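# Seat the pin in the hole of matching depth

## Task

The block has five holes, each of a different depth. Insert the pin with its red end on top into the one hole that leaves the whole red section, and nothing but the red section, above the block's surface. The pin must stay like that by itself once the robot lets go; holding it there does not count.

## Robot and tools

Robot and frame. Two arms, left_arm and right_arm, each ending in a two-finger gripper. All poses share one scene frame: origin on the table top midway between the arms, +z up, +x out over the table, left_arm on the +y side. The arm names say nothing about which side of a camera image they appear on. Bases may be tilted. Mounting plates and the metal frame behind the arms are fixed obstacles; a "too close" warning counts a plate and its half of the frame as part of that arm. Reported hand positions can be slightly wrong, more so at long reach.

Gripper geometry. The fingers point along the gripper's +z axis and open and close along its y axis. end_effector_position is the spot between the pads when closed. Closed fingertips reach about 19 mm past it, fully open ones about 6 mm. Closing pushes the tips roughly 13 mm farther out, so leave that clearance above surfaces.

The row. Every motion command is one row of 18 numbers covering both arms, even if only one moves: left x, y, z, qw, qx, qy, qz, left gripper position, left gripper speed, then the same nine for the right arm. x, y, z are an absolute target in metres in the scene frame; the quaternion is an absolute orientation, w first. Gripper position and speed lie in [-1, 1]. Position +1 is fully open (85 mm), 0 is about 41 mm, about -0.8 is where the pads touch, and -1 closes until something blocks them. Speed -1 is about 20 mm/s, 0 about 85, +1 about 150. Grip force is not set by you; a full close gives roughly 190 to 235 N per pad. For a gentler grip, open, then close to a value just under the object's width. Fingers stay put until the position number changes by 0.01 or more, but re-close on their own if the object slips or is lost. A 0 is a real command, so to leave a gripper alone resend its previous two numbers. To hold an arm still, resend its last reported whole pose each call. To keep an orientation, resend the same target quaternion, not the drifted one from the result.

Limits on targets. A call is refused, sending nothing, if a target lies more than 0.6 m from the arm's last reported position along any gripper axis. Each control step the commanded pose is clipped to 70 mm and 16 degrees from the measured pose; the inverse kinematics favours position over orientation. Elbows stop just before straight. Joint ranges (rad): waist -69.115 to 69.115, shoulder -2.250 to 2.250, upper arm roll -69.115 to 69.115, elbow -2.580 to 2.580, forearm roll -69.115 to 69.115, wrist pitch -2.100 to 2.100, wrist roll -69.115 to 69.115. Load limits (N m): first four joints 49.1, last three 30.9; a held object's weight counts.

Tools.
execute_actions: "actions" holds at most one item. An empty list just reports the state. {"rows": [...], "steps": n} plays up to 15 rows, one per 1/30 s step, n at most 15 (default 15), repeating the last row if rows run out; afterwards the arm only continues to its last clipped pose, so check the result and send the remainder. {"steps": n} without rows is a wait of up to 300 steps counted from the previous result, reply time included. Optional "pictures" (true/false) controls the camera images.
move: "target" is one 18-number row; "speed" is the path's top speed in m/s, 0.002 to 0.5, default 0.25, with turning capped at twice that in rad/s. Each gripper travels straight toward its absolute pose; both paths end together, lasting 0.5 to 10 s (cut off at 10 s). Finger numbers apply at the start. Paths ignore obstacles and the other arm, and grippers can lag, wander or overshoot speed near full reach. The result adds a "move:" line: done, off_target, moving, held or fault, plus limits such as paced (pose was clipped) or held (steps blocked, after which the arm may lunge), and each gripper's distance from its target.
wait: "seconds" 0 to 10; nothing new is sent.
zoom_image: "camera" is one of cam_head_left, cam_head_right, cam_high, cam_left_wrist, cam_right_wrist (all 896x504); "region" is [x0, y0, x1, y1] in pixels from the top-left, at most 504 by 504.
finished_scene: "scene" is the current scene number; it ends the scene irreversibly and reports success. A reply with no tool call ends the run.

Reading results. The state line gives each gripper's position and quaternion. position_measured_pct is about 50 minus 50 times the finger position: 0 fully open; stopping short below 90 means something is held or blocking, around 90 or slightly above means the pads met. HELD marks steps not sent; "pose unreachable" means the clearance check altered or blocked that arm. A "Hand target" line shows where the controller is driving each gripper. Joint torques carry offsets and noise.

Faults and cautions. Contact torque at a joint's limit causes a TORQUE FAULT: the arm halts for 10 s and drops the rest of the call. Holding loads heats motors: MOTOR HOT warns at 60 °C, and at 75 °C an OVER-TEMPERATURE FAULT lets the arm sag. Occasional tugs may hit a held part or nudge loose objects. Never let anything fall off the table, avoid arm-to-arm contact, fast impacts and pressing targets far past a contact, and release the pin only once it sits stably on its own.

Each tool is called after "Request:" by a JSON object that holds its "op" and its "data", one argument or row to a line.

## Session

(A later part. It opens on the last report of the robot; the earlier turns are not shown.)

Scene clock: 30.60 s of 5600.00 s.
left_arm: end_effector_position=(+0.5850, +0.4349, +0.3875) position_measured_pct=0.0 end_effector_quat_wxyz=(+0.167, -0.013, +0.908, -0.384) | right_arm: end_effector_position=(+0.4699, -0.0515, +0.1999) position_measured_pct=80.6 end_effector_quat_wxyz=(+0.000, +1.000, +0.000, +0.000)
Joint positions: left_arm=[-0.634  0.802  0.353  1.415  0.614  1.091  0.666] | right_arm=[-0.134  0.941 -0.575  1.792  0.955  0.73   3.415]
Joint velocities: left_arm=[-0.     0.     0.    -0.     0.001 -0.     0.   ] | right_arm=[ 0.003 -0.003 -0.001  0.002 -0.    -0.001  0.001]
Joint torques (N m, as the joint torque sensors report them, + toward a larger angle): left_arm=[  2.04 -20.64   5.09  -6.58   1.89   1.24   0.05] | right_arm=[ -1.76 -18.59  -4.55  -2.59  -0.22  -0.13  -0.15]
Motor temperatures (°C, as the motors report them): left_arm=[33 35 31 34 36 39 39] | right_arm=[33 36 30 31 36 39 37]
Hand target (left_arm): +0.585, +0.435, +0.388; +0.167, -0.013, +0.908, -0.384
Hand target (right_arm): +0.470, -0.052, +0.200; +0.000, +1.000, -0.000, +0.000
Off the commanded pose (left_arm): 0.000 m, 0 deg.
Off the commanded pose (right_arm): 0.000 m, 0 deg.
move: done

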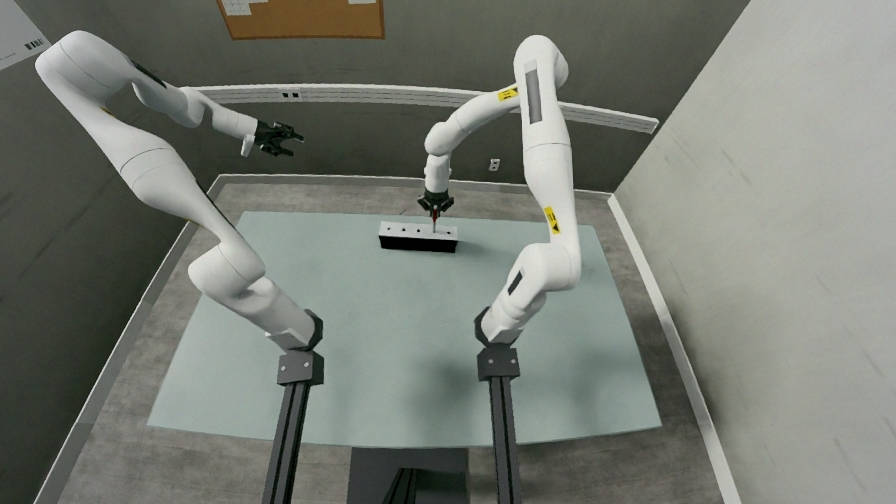

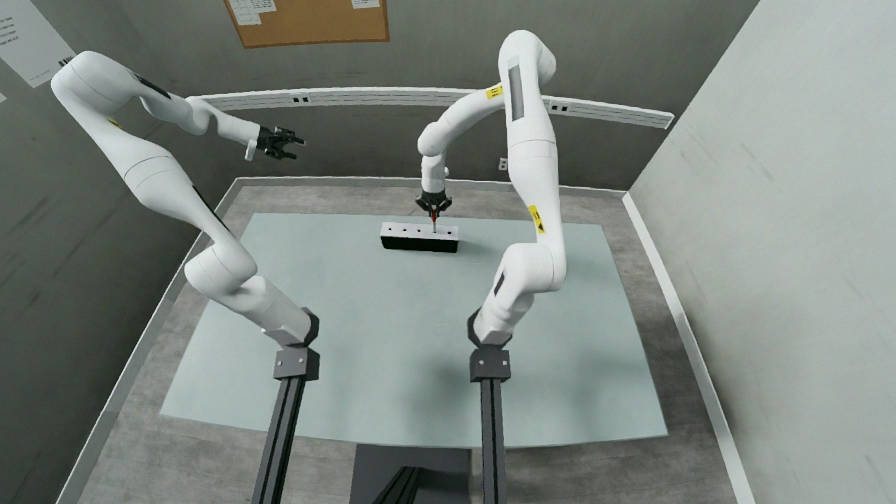

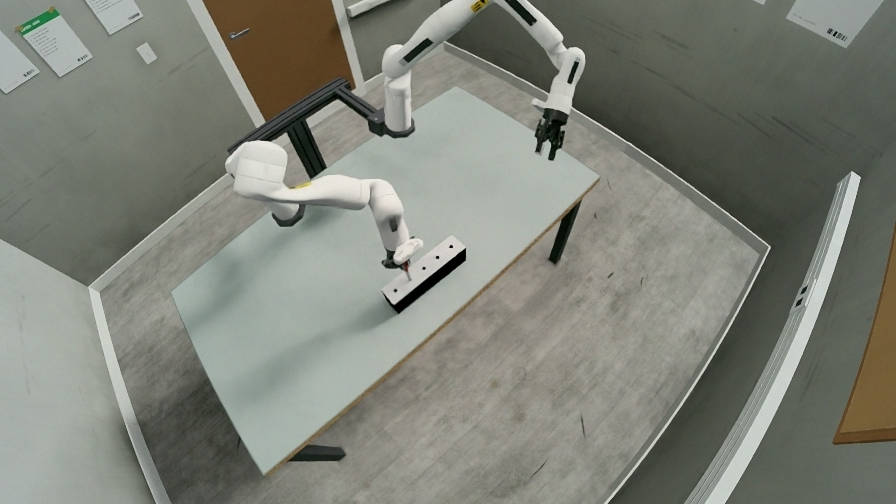

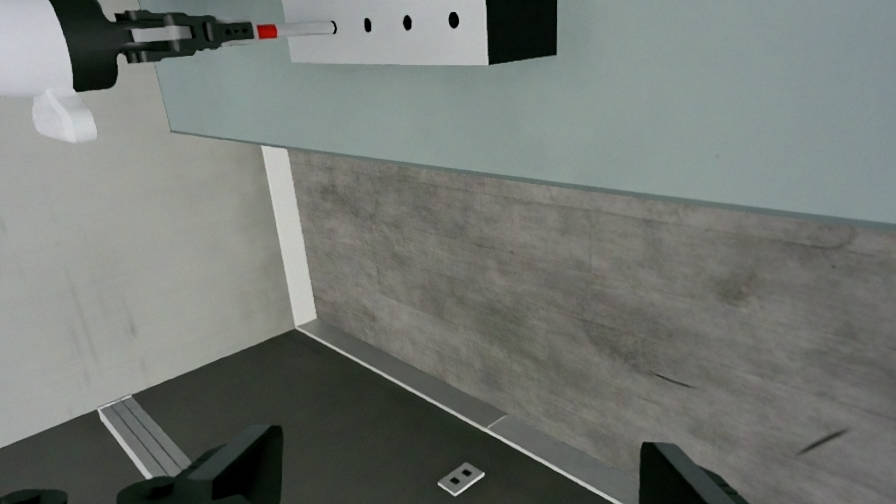

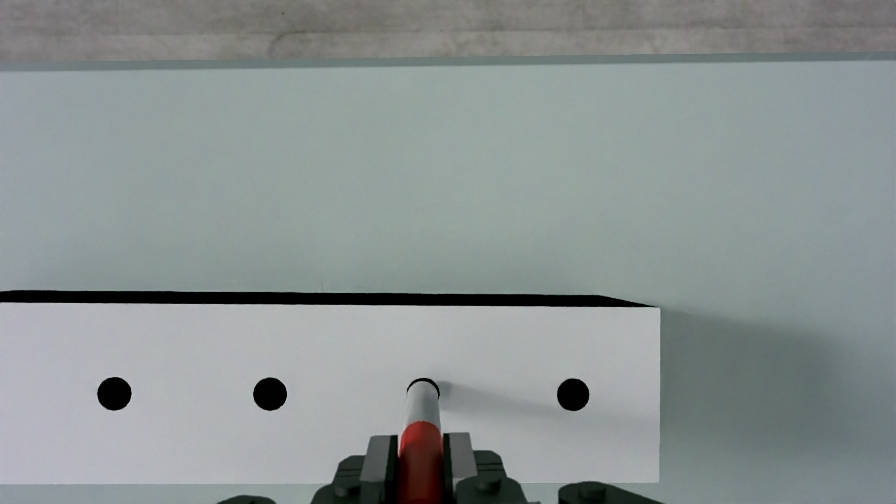

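Request:
{"op": "move", "data": {
  "target": [0.585,0.4349,0.3875,0.167,-0.013,0.908,-0.384,1,0,0.470,-0.0518,0.175,0,1,0,0,-1,0],
  "speed": 0.02
}}

Scene clock: 34.07 s of 5600.00 s.
left_arm: end_effector_position=(+0.5850, +0.4349, +0.3875) position_measured_pct=0.0 end_effector_quat_wxyz=(+0.167, -0.013, +0.908, -0.384) | right_arm: end_effector_position=(+0.4701, -0.0518, +0.1751) position_measured_pct=80.6 end_effector_quat_wxyz=(-0.000, +1.000, -0.000, +0.000)
Joint positions: left_arm=[-0.634  0.802  0.353  1.415  0.614  1.091  0.666] | right_arm=[-0.148  0.988 -0.539  1.787  1.     0.687  3.382]
Joint velocities: left_arm=[-0.    -0.001  0.     0.     0.     0.001 -0.001] | right_arm=[-0.001  0.002  0.    -0.001  0.001 -0.001 -0.001]
Joint torques (N m, as the joint torque sensors report them, + toward a larger angle): left_arm=[  2.14 -20.57   4.98  -6.94   1.73   1.29   0.02] | right_arm=[ -1.02 -19.64  -4.87  -2.18  -0.07  -0.15   0.02]
Motor temperatures (°C, as the motors report them): left_arm=[33 35 31 34 36 39 39] | right_arm=[33 36 30 31 36 39 37]
Hand target (left_arm): +0.585, +0.435, +0.388; +0.167, -0.013, +0.908, -0.384
Hand target (right_arm): +0.470, -0.052, +0.175; +0.000, +1.000, -0.000, +0.000
Off the commanded pose (left_arm): 0.000 m, 0 deg.
Off the commanded pose (right_arm): 0.000 m, 0 deg.
move: done

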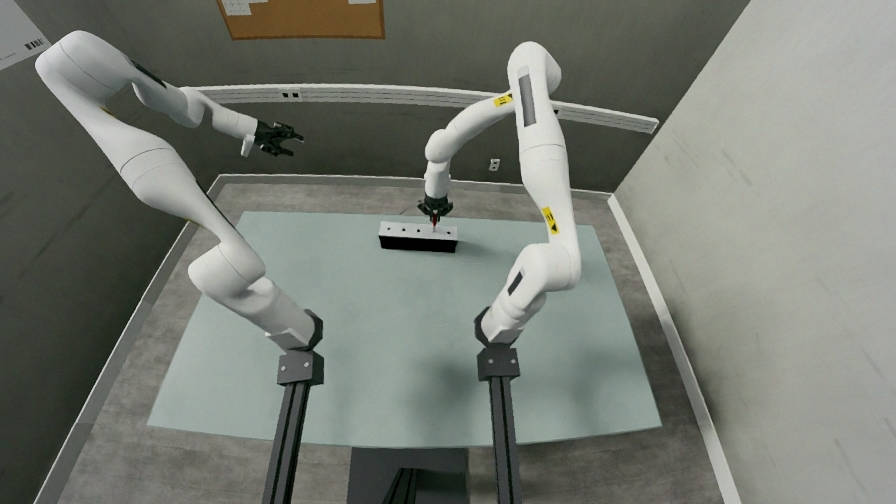

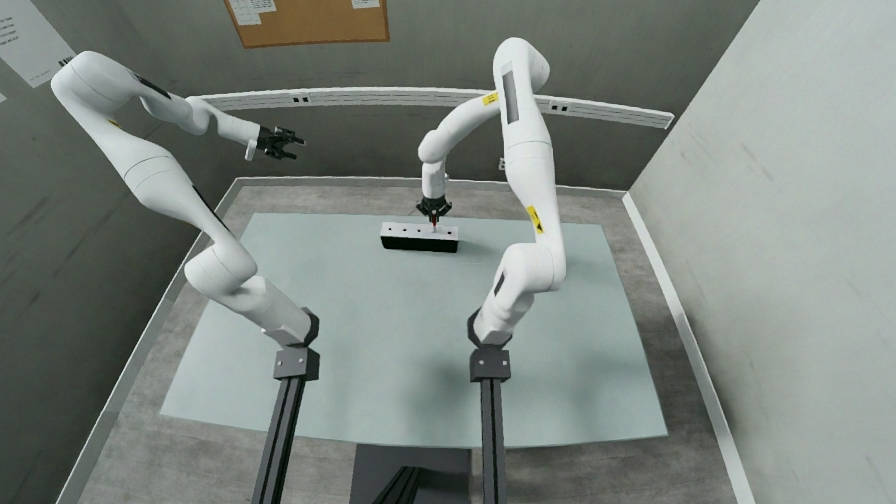

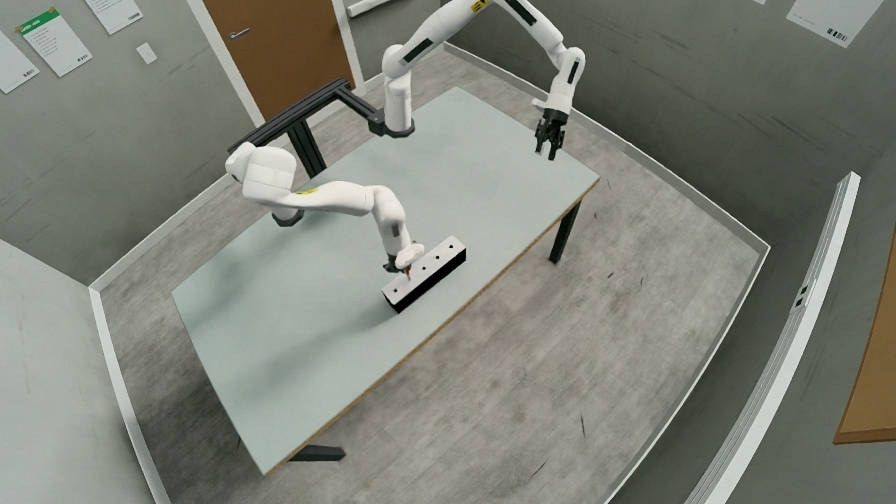

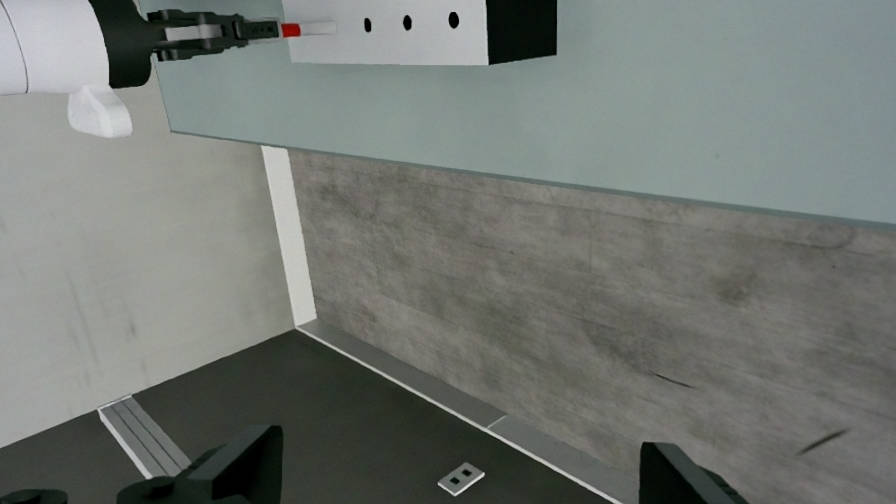

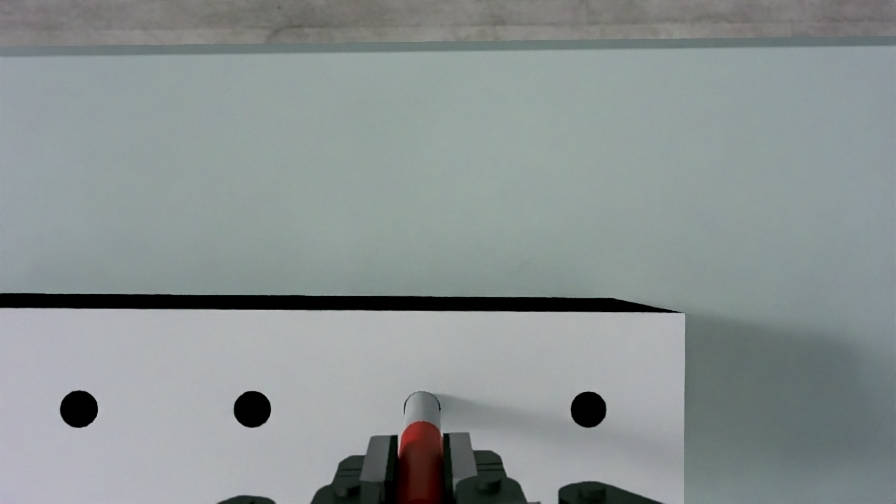

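Request:
{"op": "move", "data": {
  "target": [0.585,0.4349,0.3875,0.167,-0.013,0.908,-0.384,1,0,0.470,-0.0518,0.165,0,1,0,0,-1,0],
  "speed": 0.02
}}

Request:
{"op": "move", "data": {
  "target": [0.585,0.4349,0.3875,0.167,-0.013,0.908,-0.384,1,0,0.470,-0.0518,0.160,0,1,0,0,-1,0],
  "speed": 0.02
}}

Scene clock: 35.87 s of 5600.00 s.
left_arm: end_effector_position=(+0.5850, +0.4349, +0.3875) position_measured_pct=0.0 end_effector_quat_wxyz=(+0.167, -0.013, +0.908, -0.384) | right_arm: end_effector_position=(+0.4701, -0.0518, +0.1651) position_measured_pct=80.6 end_effector_quat_wxyz=(-0.000, +1.000, -0.000, +0.000)
Joint positions: left_arm=[-0.634  0.802  0.353  1.415  0.614  1.091  0.666] | right_arm=[-0.154  1.007 -0.525  1.784  1.018  0.67   3.369]
Joint velocities: left_arm=[-0.    -0.001 -0.     0.001  0.001  0.    -0.   ] | right_arm=[ 0.     0.002  0.003 -0.002  0.001 -0.001 -0.   ]
Joint torques (N m, as the joint torque sensors report them, + toward a larger angle): left_arm=[  2.18 -20.58   5.05  -6.48   1.94   1.21   0.03] | right_arm=[ -1.55 -19.61  -4.71  -2.16  -0.03  -0.48   0.19]
Motor temperatures (°C, as the motors report them): left_arm=[33 35 31 34 36 39 39] | right_arm=[33 36 30 31 36 39 37]
Hand target (left_arm): +0.585, +0.435, +0.388; +0.167, -0.013, +0.908, -0.384
Hand target (right_arm): +0.470, -0.052, +0.165; +0.000, +1.000, -0.000, +0.000
Off the commanded pose (left_arm): 0.000 m, 0 deg.
Off the commanded pose (right_arm): 0.000 m, 0 deg.
move: done

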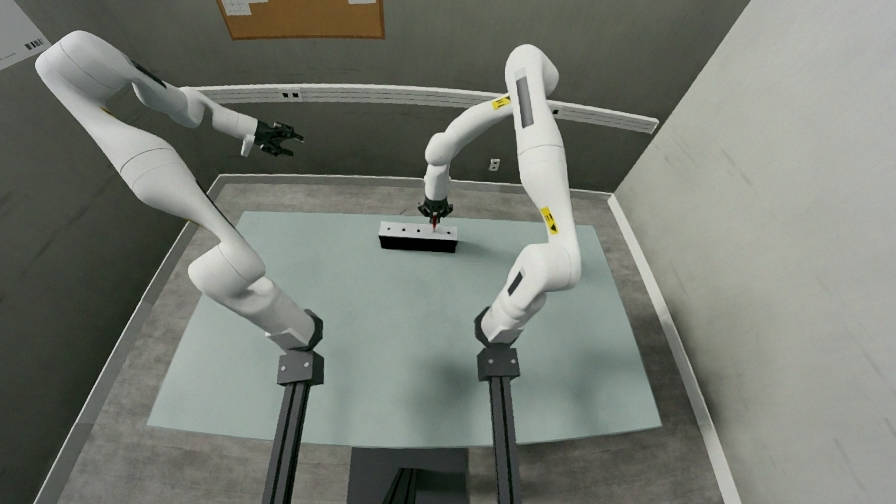

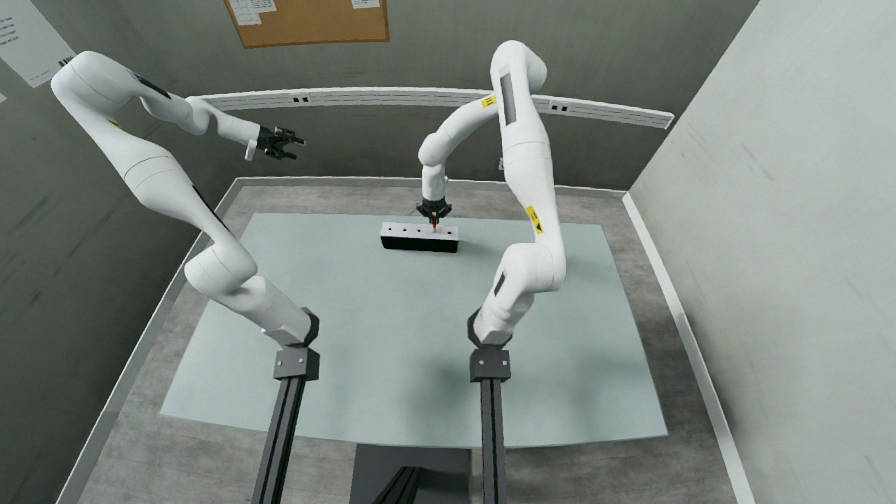

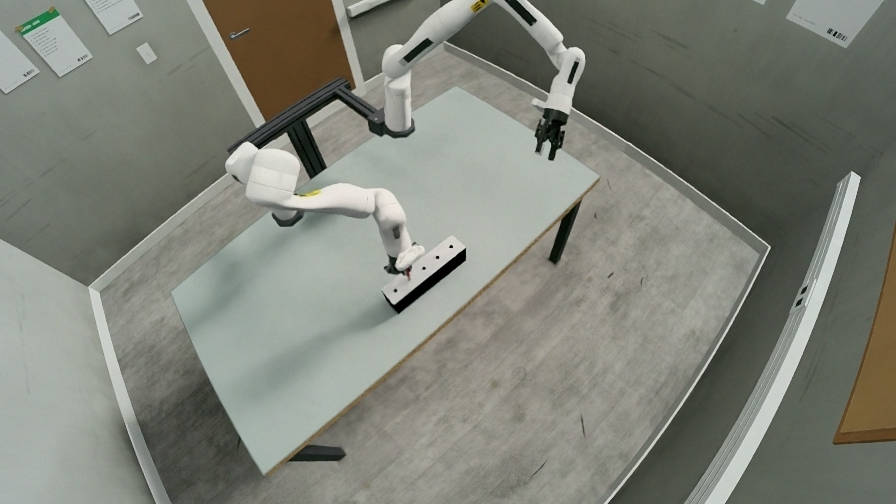

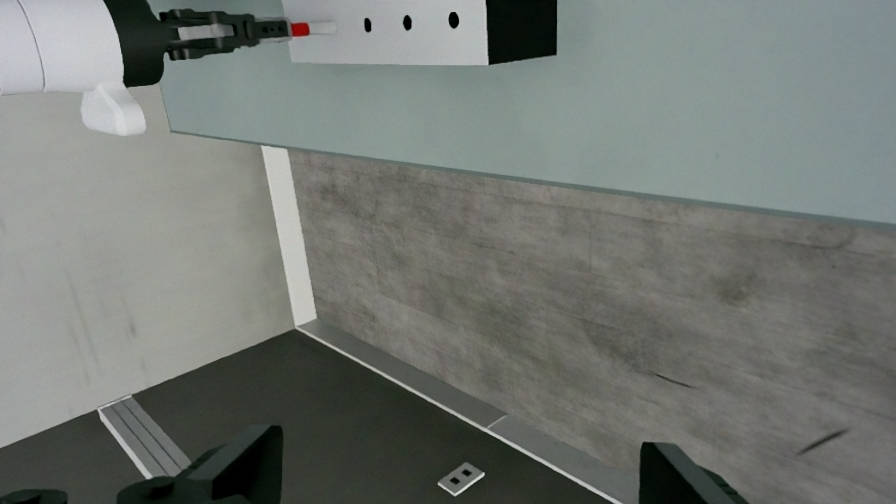

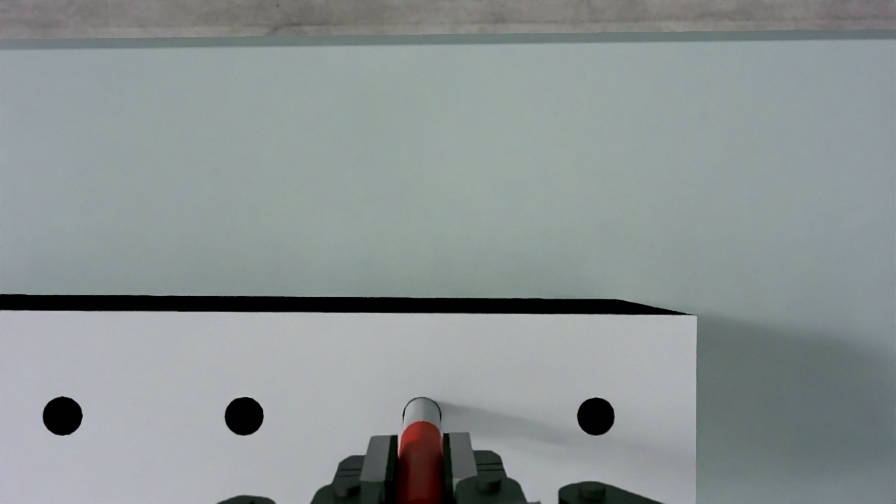

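Scene clock: 36.57 s of 5600.00 s.
left_arm: end_effector_position=(+0.5850, +0.4349, +0.3875) position_measured_pct=0.0 end_effector_quat_wxyz=(+0.167, -0.013, +0.908, -0.384) | right_arm: end_effector_position=(+0.4701, -0.0518, +0.1600) position_measured_pct=80.6 end_effector_quat_wxyz=(+0.000, +1.000, -0.000, +0.000)
Joint positions: left_arm=[-0.634  0.802  0.353  1.415  0.614  1.091  0.666] | right_arm=[-0.158  1.017 -0.518  1.782  1.027  0.662  3.362]
Joint velocities: left_arm=[ 0.    -0.001  0.     0.001  0.002 -0.001 -0.001] | right_arm=[-0.    -0.001 -0.001  0.     0.    -0.004 -0.001]
Joint torques (N m, as the joint torque sensors report them, + toward a larger angle): left_arm=[  2.07 -20.43   5.    -6.76   1.79   1.28   0.04] | right_arm=[ -1.33 -19.63  -4.1   -2.54  -0.23  -0.37   0.33]
Motor temperatures (°C, as the motors report them): left_arm=[33 35 31 34 36 39 39] | right_arm=[33 36 30 31 36 39 37]
Hand target (left_arm): +0.585, +0.435, +0.388; +0.167, -0.013, +0.908, -0.384
Hand target (right_arm): +0.470, -0.052, +0.160; +0.000, +1.000, -0.000, +0.000
Off the commanded pose (left_arm): 0.000 m, 0 deg.
Off the commanded pose (right_arm): 0.000 m, 0 deg.
move: done

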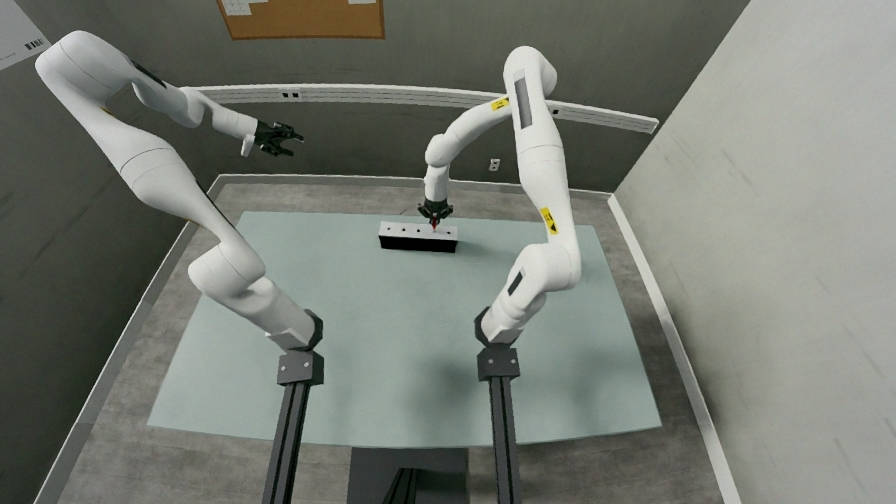

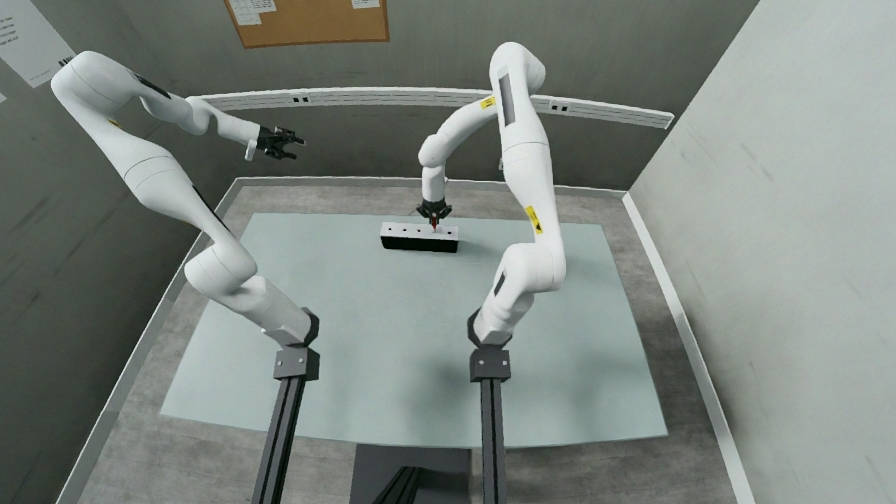

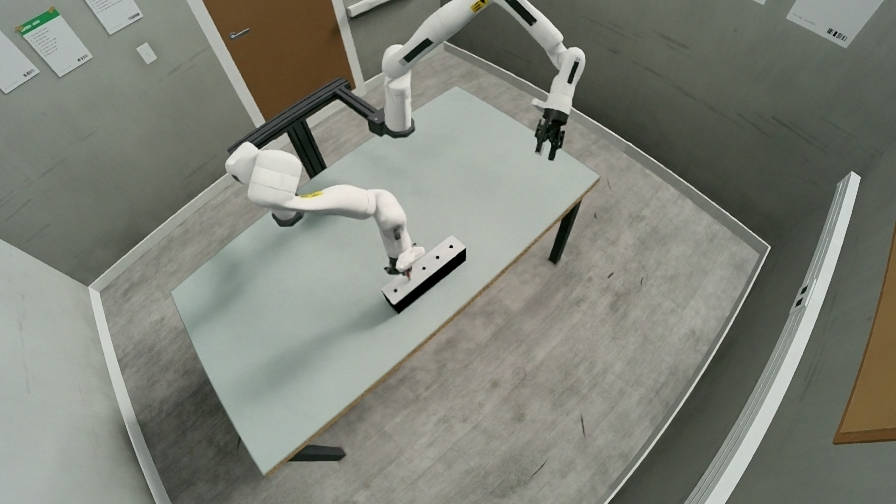

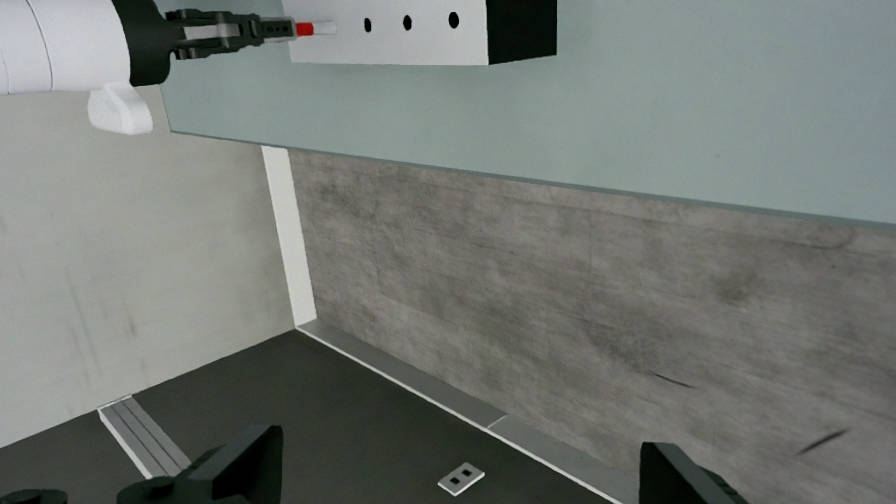

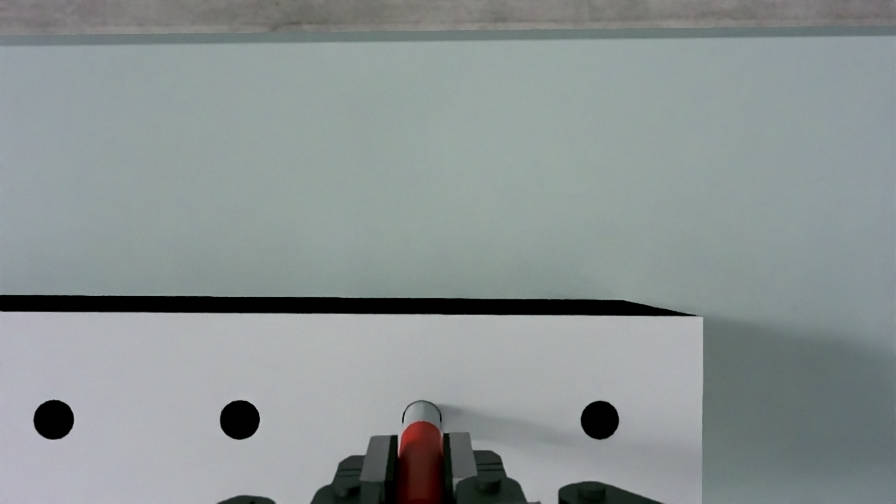

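Request:
{"op": "move", "data": {
  "target": [0.585,0.4349,0.3875,0.167,-0.013,0.908,-0.384,1,0,0.470,-0.0518,0.153,0,1,0,0,-1,0],
  "speed": 0.02
}}

Scene clock: 37.97 s of 5600.00 s.
left_arm: end_effector_position=(+0.5850, +0.4349, +0.3875) position_measured_pct=0.0 end_effector_quat_wxyz=(+0.167, -0.013, +0.908, -0.384) | right_arm: end_effector_position=(+0.4701, -0.0518, +0.1531) position_measured_pct=80.6 end_effector_quat_wxyz=(-0.000, +1.000, -0.000, +0.000)
Joint positions: left_arm=[-0.634  0.802  0.353  1.415  0.614  1.091  0.666] | right_arm=[-0.162  1.03  -0.508  1.779  1.04   0.651  3.353]
Joint velocities: left_arm=[-0.    -0.001  0.     0.     0.     0.    -0.001] | right_arm=[-0.001  0.002  0.001 -0.     0.001 -0.001 -0.001]
Joint torques (N m, as the joint torque sensors report them, + toward a larger angle): left_arm=[  2.24 -20.58   5.13  -6.71   1.81   1.39   0.22] | right_arm=[ -1.37 -19.47  -4.41  -2.47  -0.21  -0.25   0.09]
Motor temperatures (°C, as the motors report them): left_arm=[33 35 31 34 36 39 39] | right_arm=[33 36 30 31 36 39 37]
Hand target (left_arm): +0.585, +0.435, +0.388; +0.167, -0.013, +0.908, -0.384
Hand target (right_arm): +0.470, -0.052, +0.153; -0.000, +1.000, -0.000, +0.000
Off the commanded pose (left_arm): 0.000 m, 0 deg.
Off the commanded pose (right_arm): 0.000 m, 0 deg.
move: done

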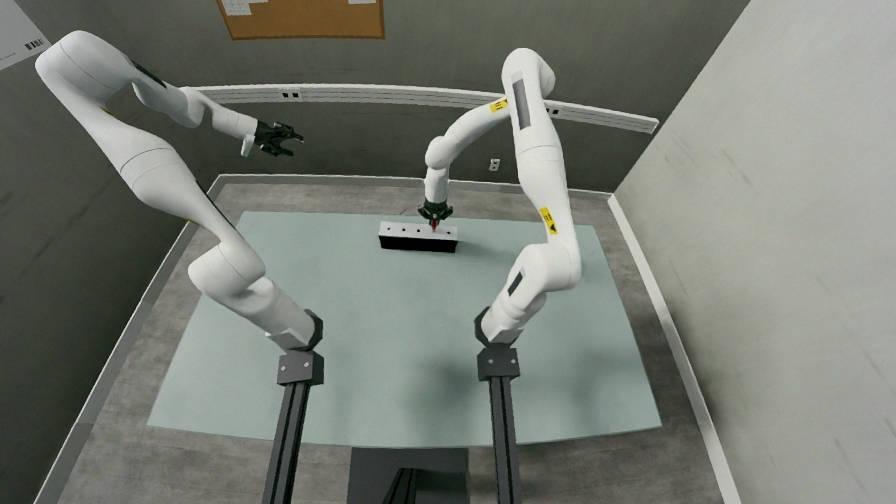

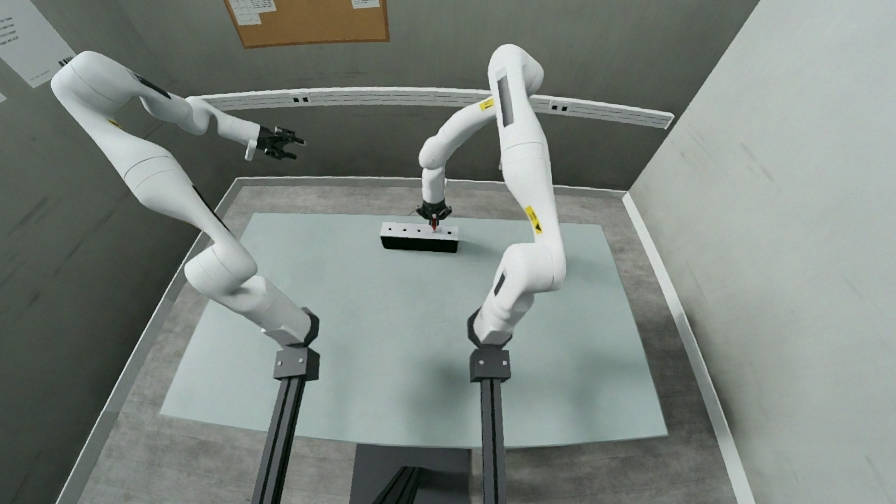

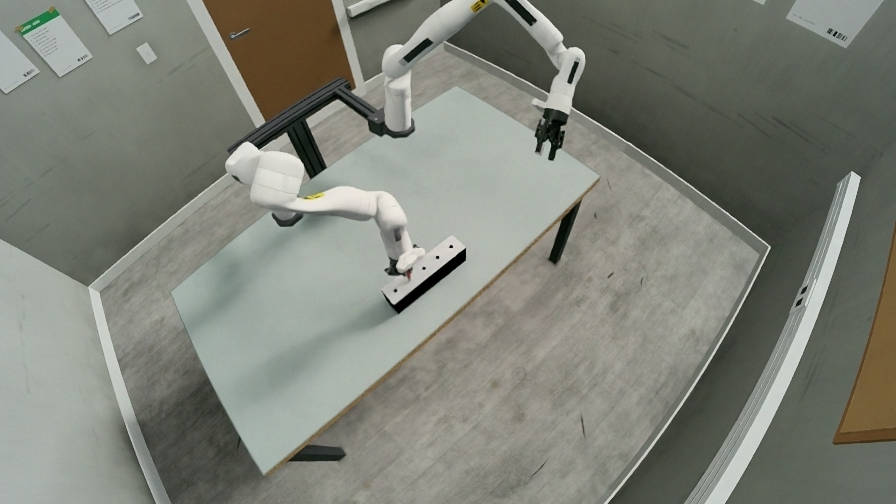

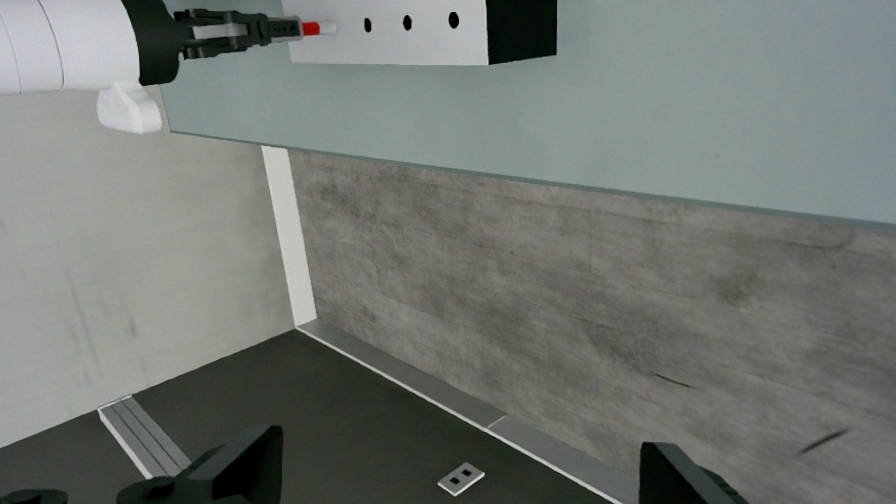

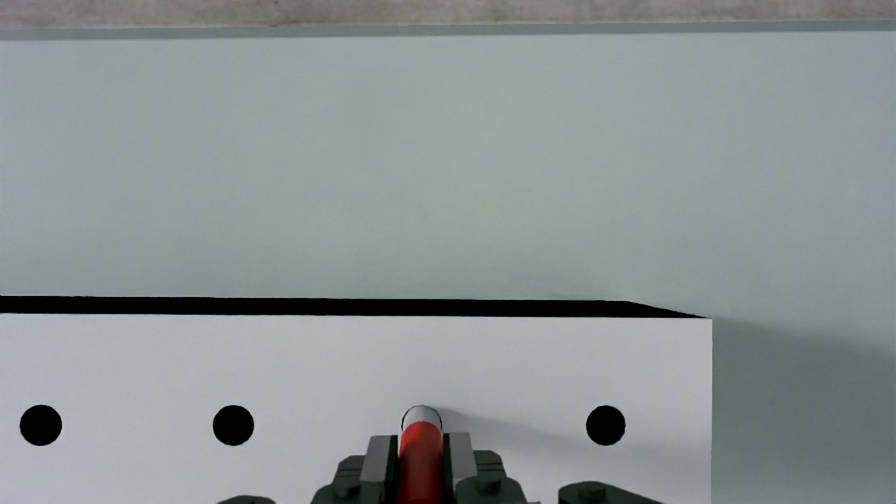

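Request:
{"op": "move", "data": {
  "target": [0.585,0.4349,0.3875,0.167,-0.013,0.908,-0.384,1,0,0.470,-0.0518,0.138,0,1,0,0,-1,0],
  "speed": 0.02
}}

Scene clock: 39.80 s of 5600.00 s.
left_arm: end_effector_position=(+0.5850, +0.4349, +0.3875) position_measured_pct=0.0 end_effector_quat_wxyz=(+0.167, -0.013, +0.908, -0.384) | right_arm: end_effector_position=(+0.4701, -0.0518, +0.1381) position_measured_pct=80.6 end_effector_quat_wxyz=(-0.000, +1.000, -0.000, +0.000)
Joint positions: left_arm=[-0.634  0.802  0.353  1.415  0.614  1.091  0.666] | right_arm=[-0.171  1.06  -0.487  1.771  1.066  0.627  3.333]
Joint velocities: left_arm=[ 0.     0.001  0.    -0.     0.     0.    -0.   ] | right_arm=[-0.     0.002  0.001 -0.001  0.001 -0.001 -0.   ]
Joint torques (N m, as the joint torque sensors report them, + toward a larger angle): left_arm=[  2.2  -20.35   4.95  -6.77   1.82   1.27   0.14] | right_arm=[ -1.62 -19.66  -4.16  -1.78   0.04  -0.07   0.19]
Motor temperatures (°C, as the motors report them): left_arm=[33 35 31 34 36 39 39] | right_arm=[33 36 30 31 36 39 37]
Hand target (left_arm): +0.585, +0.435, +0.388; +0.167, -0.013, +0.908, -0.384
Hand target (right_arm): +0.470, -0.052, +0.138; -0.000, +1.000, -0.000, +0.000
Off the commanded pose (left_arm): 0.000 m, 0 deg.
Off the commanded pose (right_arm): 0.000 m, 0 deg.
move: done

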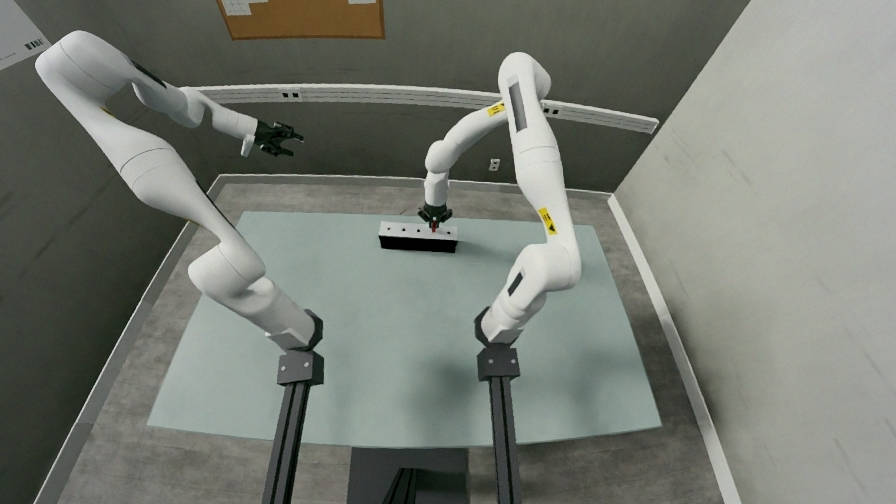

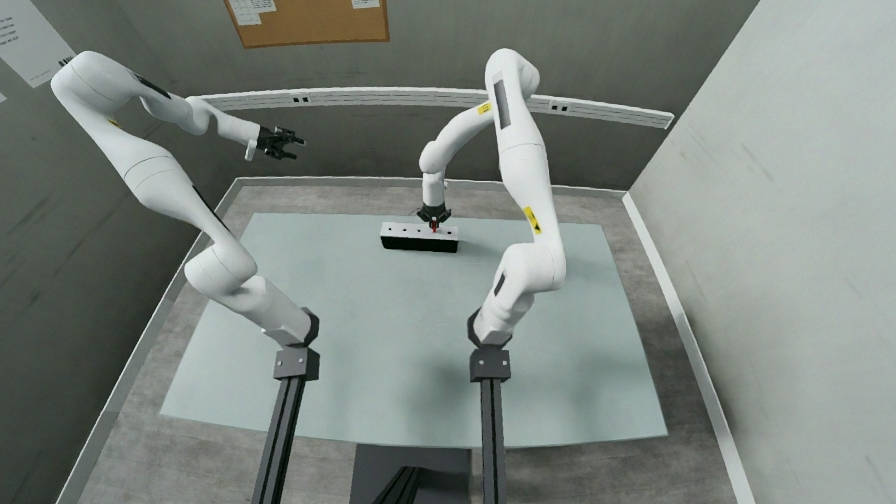

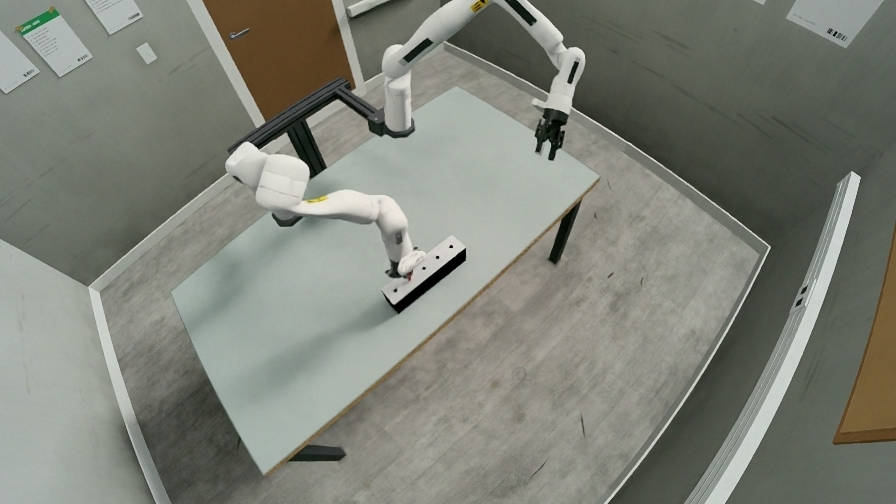

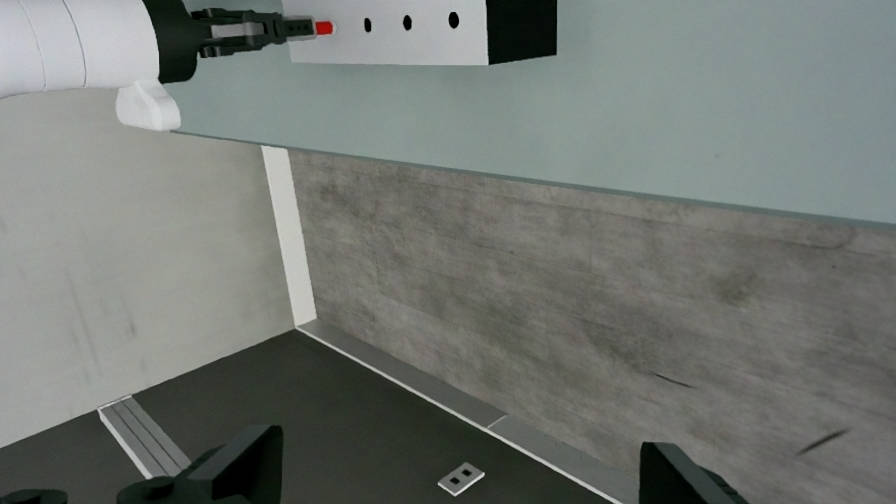

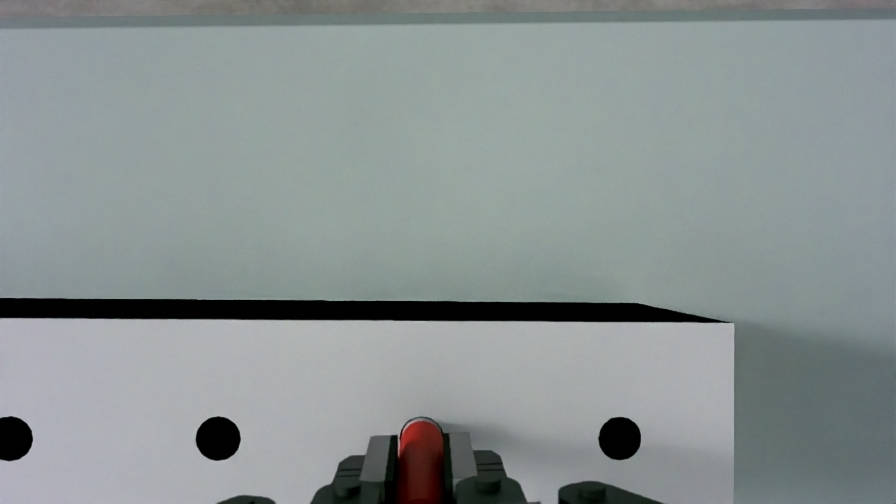

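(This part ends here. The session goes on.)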